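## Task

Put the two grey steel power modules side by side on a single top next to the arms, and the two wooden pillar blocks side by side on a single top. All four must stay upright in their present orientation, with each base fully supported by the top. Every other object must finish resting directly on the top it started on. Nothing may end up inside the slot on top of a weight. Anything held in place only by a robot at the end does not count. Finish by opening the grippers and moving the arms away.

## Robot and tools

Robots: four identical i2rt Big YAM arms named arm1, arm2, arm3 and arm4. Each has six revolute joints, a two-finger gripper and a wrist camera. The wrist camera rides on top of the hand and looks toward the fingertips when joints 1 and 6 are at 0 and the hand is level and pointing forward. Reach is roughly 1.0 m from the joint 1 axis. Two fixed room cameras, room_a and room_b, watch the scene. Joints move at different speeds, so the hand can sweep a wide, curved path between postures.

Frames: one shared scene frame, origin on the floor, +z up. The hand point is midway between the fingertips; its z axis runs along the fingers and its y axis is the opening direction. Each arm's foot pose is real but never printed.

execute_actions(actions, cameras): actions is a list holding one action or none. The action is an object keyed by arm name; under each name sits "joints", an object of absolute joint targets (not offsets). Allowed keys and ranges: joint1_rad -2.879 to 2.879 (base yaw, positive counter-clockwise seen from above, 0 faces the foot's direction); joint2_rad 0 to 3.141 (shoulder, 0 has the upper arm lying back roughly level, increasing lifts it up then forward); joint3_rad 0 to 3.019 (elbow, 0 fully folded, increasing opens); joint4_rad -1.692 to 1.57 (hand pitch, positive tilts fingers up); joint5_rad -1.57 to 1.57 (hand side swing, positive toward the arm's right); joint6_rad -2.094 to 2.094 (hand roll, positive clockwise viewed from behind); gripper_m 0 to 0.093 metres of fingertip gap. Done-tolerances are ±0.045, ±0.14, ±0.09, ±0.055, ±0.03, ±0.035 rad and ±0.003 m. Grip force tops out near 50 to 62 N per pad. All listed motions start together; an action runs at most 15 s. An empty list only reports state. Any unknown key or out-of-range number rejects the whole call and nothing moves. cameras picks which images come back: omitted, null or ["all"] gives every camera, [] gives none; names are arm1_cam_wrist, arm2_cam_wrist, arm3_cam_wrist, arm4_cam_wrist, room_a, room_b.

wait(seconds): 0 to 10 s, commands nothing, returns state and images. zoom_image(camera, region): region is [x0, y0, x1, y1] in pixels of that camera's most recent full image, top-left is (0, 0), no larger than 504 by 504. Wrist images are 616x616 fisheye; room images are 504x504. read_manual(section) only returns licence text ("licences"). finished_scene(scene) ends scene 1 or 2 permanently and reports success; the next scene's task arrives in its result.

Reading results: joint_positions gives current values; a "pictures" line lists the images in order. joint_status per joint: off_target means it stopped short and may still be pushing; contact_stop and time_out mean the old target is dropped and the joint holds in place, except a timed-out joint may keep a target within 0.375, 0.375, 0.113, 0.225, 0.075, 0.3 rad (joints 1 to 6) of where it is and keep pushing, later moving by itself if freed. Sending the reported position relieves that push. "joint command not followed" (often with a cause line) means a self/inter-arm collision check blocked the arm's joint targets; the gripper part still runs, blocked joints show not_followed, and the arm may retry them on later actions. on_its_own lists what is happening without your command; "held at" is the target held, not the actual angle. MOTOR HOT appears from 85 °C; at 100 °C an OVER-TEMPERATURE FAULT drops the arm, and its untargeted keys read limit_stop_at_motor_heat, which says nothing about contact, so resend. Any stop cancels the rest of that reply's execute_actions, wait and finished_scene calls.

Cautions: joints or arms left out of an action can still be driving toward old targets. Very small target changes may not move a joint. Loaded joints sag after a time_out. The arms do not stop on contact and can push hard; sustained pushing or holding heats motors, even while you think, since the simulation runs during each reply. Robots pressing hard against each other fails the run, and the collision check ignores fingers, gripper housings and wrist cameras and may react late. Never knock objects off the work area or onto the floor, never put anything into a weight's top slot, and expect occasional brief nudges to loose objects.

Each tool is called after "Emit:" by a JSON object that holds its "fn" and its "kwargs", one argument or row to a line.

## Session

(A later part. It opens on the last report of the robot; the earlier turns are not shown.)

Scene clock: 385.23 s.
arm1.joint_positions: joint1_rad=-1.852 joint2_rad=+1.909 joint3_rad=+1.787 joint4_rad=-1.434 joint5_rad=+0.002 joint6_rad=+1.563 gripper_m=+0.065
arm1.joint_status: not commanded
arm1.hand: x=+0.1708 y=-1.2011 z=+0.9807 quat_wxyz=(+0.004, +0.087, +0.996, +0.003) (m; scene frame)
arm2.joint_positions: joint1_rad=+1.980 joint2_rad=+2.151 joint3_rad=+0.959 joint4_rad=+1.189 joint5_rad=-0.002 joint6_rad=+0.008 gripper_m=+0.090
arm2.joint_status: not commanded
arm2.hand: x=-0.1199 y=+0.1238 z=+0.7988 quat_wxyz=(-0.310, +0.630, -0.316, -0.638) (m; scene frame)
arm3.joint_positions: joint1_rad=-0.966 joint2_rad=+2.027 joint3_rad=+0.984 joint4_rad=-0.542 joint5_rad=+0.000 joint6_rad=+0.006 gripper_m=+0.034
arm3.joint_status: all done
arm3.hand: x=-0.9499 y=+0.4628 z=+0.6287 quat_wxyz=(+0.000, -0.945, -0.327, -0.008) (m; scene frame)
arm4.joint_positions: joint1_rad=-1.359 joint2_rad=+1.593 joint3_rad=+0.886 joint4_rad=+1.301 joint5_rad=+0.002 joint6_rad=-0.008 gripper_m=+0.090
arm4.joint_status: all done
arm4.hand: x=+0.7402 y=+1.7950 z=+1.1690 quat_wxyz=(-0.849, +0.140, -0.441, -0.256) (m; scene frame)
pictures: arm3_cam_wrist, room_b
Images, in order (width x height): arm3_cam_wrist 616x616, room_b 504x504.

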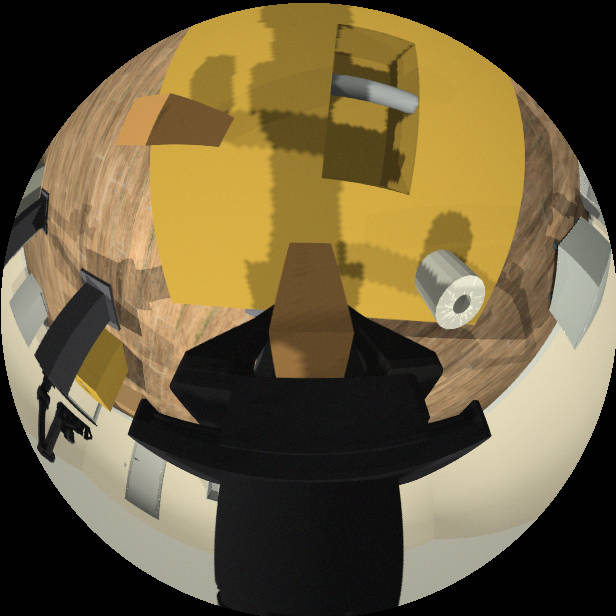

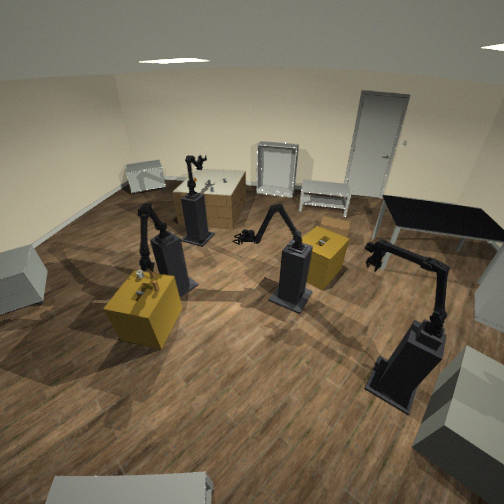

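Emit:
{"fn": "execute_actions", "kwargs": {
  "actions": [
    {"arm3":{"joints":{"joint2_rad":2.085,"joint3_rad":1.0,"joint4_rad":-0.46}}}
  ],
  "cameras": ["arm3_cam_wrist"]
}}

Scene clock: 391.90 s.
arm1.joint_positions: joint1_rad=-1.852 joint2_rad=+1.909 joint3_rad=+1.787 joint4_rad=-1.434 joint5_rad=+0.002 joint6_rad=+1.563 gripper_m=+0.065
arm1.joint_status: not commanded
arm1.hand: x=+0.1708 y=-1.2011 z=+0.9807 quat_wxyz=(+0.004, +0.087, +0.996, +0.003) (m; scene frame)
arm2.joint_positions: joint1_rad=+1.980 joint2_rad=+2.151 joint3_rad=+0.959 joint4_rad=+1.189 joint5_rad=-0.002 joint6_rad=+0.008 gripper_m=+0.090
arm2.joint_status: not commanded
arm2.hand: x=-0.1199 y=+0.1238 z=+0.7988 quat_wxyz=(-0.310, +0.630, -0.316, -0.638) (m; scene frame)
arm3.joint_positions: joint1_rad=-0.966 joint2_rad=+2.090 joint3_rad=+0.984 joint4_rad=-0.477 joint5_rad=+0.000 joint6_rad=+0.006 gripper_m=+0.034
arm3.joint_status: all done
arm3.hand: x=-0.9483 y=+0.4638 z=+0.6021 quat_wxyz=(+0.000, -0.945, -0.327, -0.008) (m; scene frame)
arm4.joint_positions: joint1_rad=-1.359 joint2_rad=+1.593 joint3_rad=+0.886 joint4_rad=+1.301 joint5_rad=+0.002 joint6_rad=-0.008 gripper_m=+0.090
arm4.joint_status: not commanded
arm4.hand: x=+0.7402 y=+1.7950 z=+1.1690 quat_wxyz=(-0.849, +0.140, -0.441, -0.256) (m; scene frame)
pictures: arm3_cam_wrist
Images, in order (width x height): arm3_cam_wrist 616x616.

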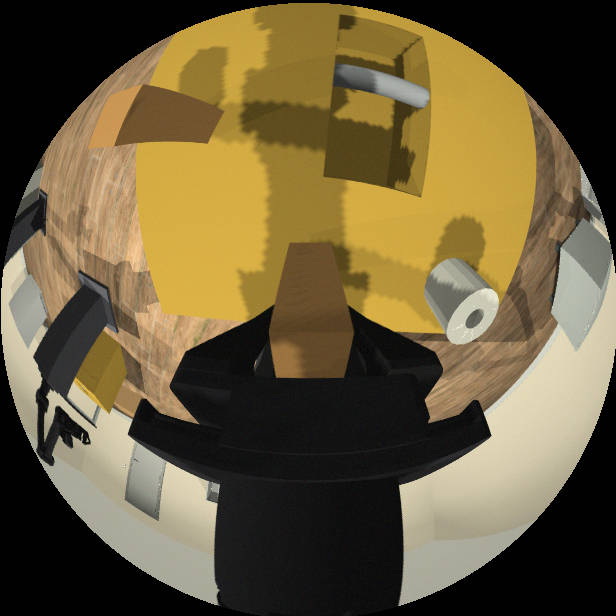

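No stall yet; a bit lower.

Emit:
{"fn": "execute_actions", "kwargs": {
  "actions": [
    {"arm3":{"joints":{"joint2_rad":2.125,"joint4_rad":-0.42}}}
  ],
  "cameras": []
}}

Scene clock: 397.40 s.
arm1.joint_positions: joint1_rad=-1.852 joint2_rad=+1.909 joint3_rad=+1.787 joint4_rad=-1.434 joint5_rad=+0.002 joint6_rad=+1.563 gripper_m=+0.065
arm1.joint_status: not commanded
arm1.hand: x=+0.1708 y=-1.2011 z=+0.9807 quat_wxyz=(+0.004, +0.087, +0.996, +0.003) (m; scene frame)
arm2.joint_positions: joint1_rad=+1.980 joint2_rad=+2.151 joint3_rad=+0.959 joint4_rad=+1.189 joint5_rad=-0.002 joint6_rad=+0.008 gripper_m=+0.090
arm2.joint_status: not commanded
arm2.hand: x=-0.1199 y=+0.1238 z=+0.7988 quat_wxyz=(-0.310, +0.630, -0.316, -0.638) (m; scene frame)
arm3.joint_positions: joint1_rad=-0.966 joint2_rad=+2.112 joint3_rad=+0.985 joint4_rad=-0.437 joint5_rad=+0.000 joint6_rad=+0.006 gripper_m=+0.034
arm3.joint_status: all done
arm3.hand: x=-0.9512 y=+0.4615 z=+0.5932 quat_wxyz=(-0.004, -0.945, -0.327, +0.001) (m; scene frame)
arm4.joint_positions: joint1_rad=-1.359 joint2_rad=+1.593 joint3_rad=+0.886 joint4_rad=+1.301 joint5_rad=+0.002 joint6_rad=-0.008 gripper_m=+0.090
arm4.joint_status: not commanded
arm4.hand: x=+0.7402 y=+1.7950 z=+1.1690 quat_wxyz=(-0.849, +0.140, -0.441, -0.256) (m; scene frame)
pictures: none
No camera images: the call's "cameras" was empty. Leave "cameras" out to get every camera's image.

Emit:
{"fn": "execute_actions", "kwargs": {
  "actions": [
    {"arm3":{"joints":{"gripper_m":0.075}}}
  ],
  "cameras": ["arm3_cam_wrist"]
}}

Emit:
{"fn": "execute_actions", "kwargs": {
  "actions": [
    {"arm3":{"joints":{"joint2_rad":1.8,"joint3_rad":1.06,"joint4_rad":-0.82}}}
  ],
  "cameras": ["arm3_cam_wrist","room_a","room_b"]
}}

Scene clock: 406.57 s.
arm1.joint_positions: joint1_rad=-1.852 joint2_rad=+1.909 joint3_rad=+1.787 joint4_rad=-1.434 joint5_rad=+0.002 joint6_rad=+1.563 gripper_m=+0.065
arm1.joint_status: not commanded
arm1.hand: x=+0.1708 y=-1.2011 z=+0.9807 quat_wxyz=(+0.004, +0.087, +0.996, +0.003) (m; scene frame)
arm2.joint_positions: joint1_rad=+1.980 joint2_rad=+2.151 joint3_rad=+0.959 joint4_rad=+1.189 joint5_rad=-0.002 joint6_rad=+0.008 gripper_m=+0.090
arm2.joint_status: not commanded
arm2.hand: x=-0.1199 y=+0.1238 z=+0.7988 quat_wxyz=(-0.310, +0.630, -0.316, -0.638) (m; scene frame)
arm3.joint_positions: joint1_rad=-0.966 joint2_rad=+2.114 joint3_rad=+0.985 joint4_rad=-0.437 joint5_rad=+0.000 joint6_rad=+0.006 gripper_m=+0.075
arm3.joint_status: all done
arm3.hand: x=-0.9507 y=+0.4619 z=+0.5923 quat_wxyz=(-0.003, -0.945, -0.327, +0.000) (m; scene frame)
arm4.joint_positions: joint1_rad=-1.359 joint2_rad=+1.593 joint3_rad=+0.886 joint4_rad=+1.301 joint5_rad=+0.002 joint6_rad=-0.008 gripper_m=+0.090
arm4.joint_status: not commanded
arm4.hand: x=+0.7402 y=+1.7950 z=+1.1690 quat_wxyz=(-0.849, +0.140, -0.441, -0.256) (m; scene frame)
pictures: arm3_cam_wrist
Images, in order (width x height): arm3_cam_wrist 616x616.

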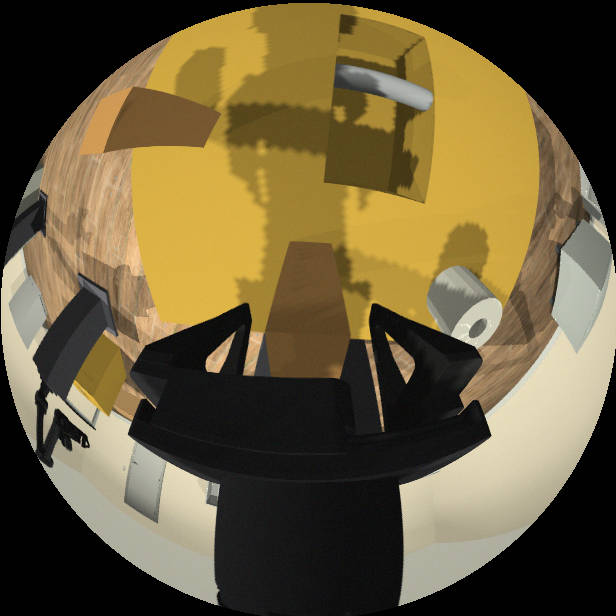

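Scene clock: 407.80 s.
arm1.joint_positions: joint1_rad=-1.852 joint2_rad=+1.909 joint3_rad=+1.787 joint4_rad=-1.434 joint5_rad=+0.002 joint6_rad=+1.563 gripper_m=+0.065
arm1.joint_status: not commanded
arm1.hand: x=+0.1708 y=-1.2011 z=+0.9807 quat_wxyz=(+0.004, +0.087, +0.996, +0.003) (m; scene frame)
arm2.joint_positions: joint1_rad=+1.980 joint2_rad=+2.151 joint3_rad=+0.959 joint4_rad=+1.189 joint5_rad=-0.002 joint6_rad=+0.008 gripper_m=+0.090
arm2.joint_status: not commanded
arm2.hand: x=-0.1199 y=+0.1238 z=+0.7988 quat_wxyz=(-0.310, +0.630, -0.316, -0.638) (m; scene frame)
arm3.joint_positions: joint1_rad=-0.966 joint2_rad=+1.794 joint3_rad=+1.040 joint4_rad=-0.804 joint5_rad=+0.000 joint6_rad=+0.006 gripper_m=+0.075
arm3.joint_status: all done
arm3.hand: x=-0.9618 y=+0.4542 z=+0.7412 quat_wxyz=(-0.005, -0.945, -0.327, +0.004) (m; scene frame)
arm4.joint_positions: joint1_rad=-1.359 joint2_rad=+1.593 joint3_rad=+0.886 joint4_rad=+1.301 joint5_rad=+0.002 joint6_rad=-0.008 gripper_m=+0.090
arm4.joint_status: not commanded
arm4.hand: x=+0.7402 y=+1.7950 z=+1.1690 quat_wxyz=(-0.849, +0.140, -0.441, -0.256) (m; scene frame)
pictures: arm3_cam_wrist, room_a, room_b
Images, in order (width x height): arm3_cam_wrist 616x616, room_a 504x504, room_b 504x504.

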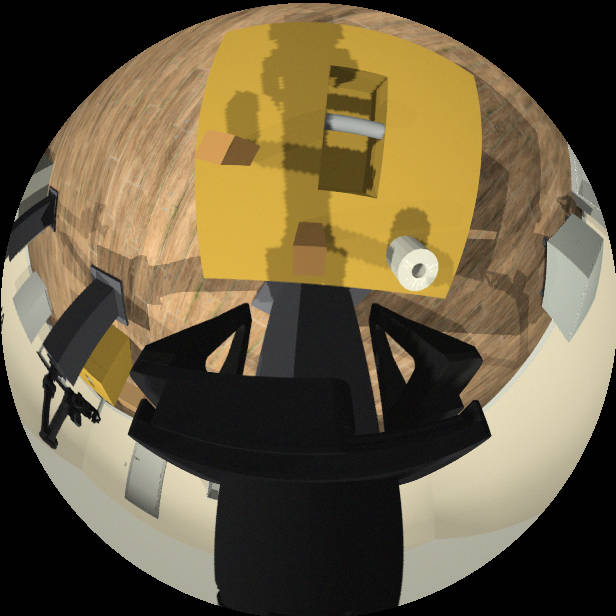

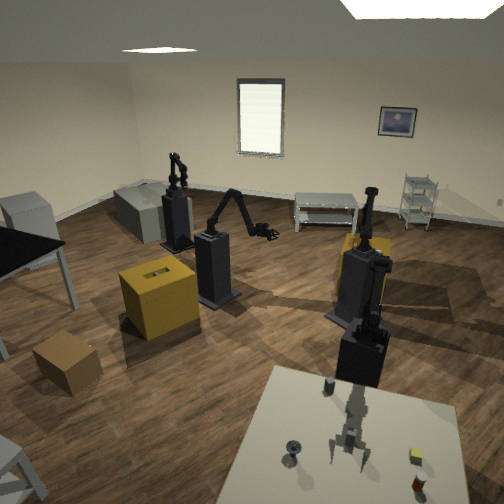

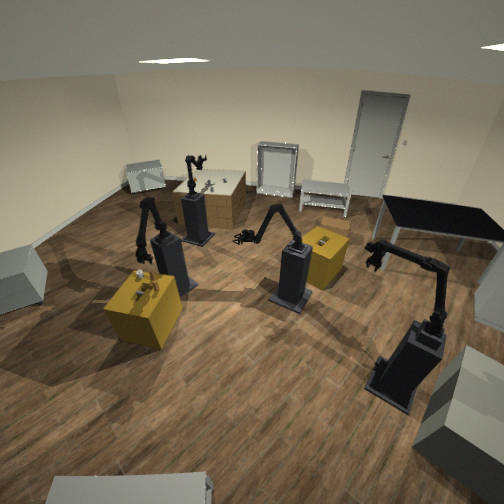

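Emit:
{"fn": "zoom_image", "kwargs": {
  "camera": "room_a",
  "region": [290,360,430,500]
}}

Region (290, 360, 430, 500) of room_a's 504x504 image, scaled by 3.600, with more detail than that image has.

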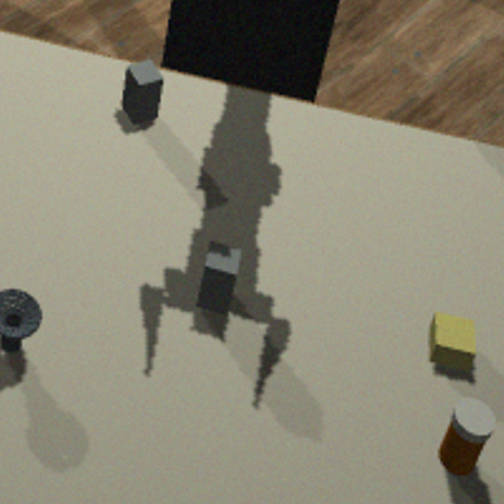

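Emit:
{"fn": "finished_scene", "kwargs": {
  "scene": 2
}}

The scene is finished: the task was done.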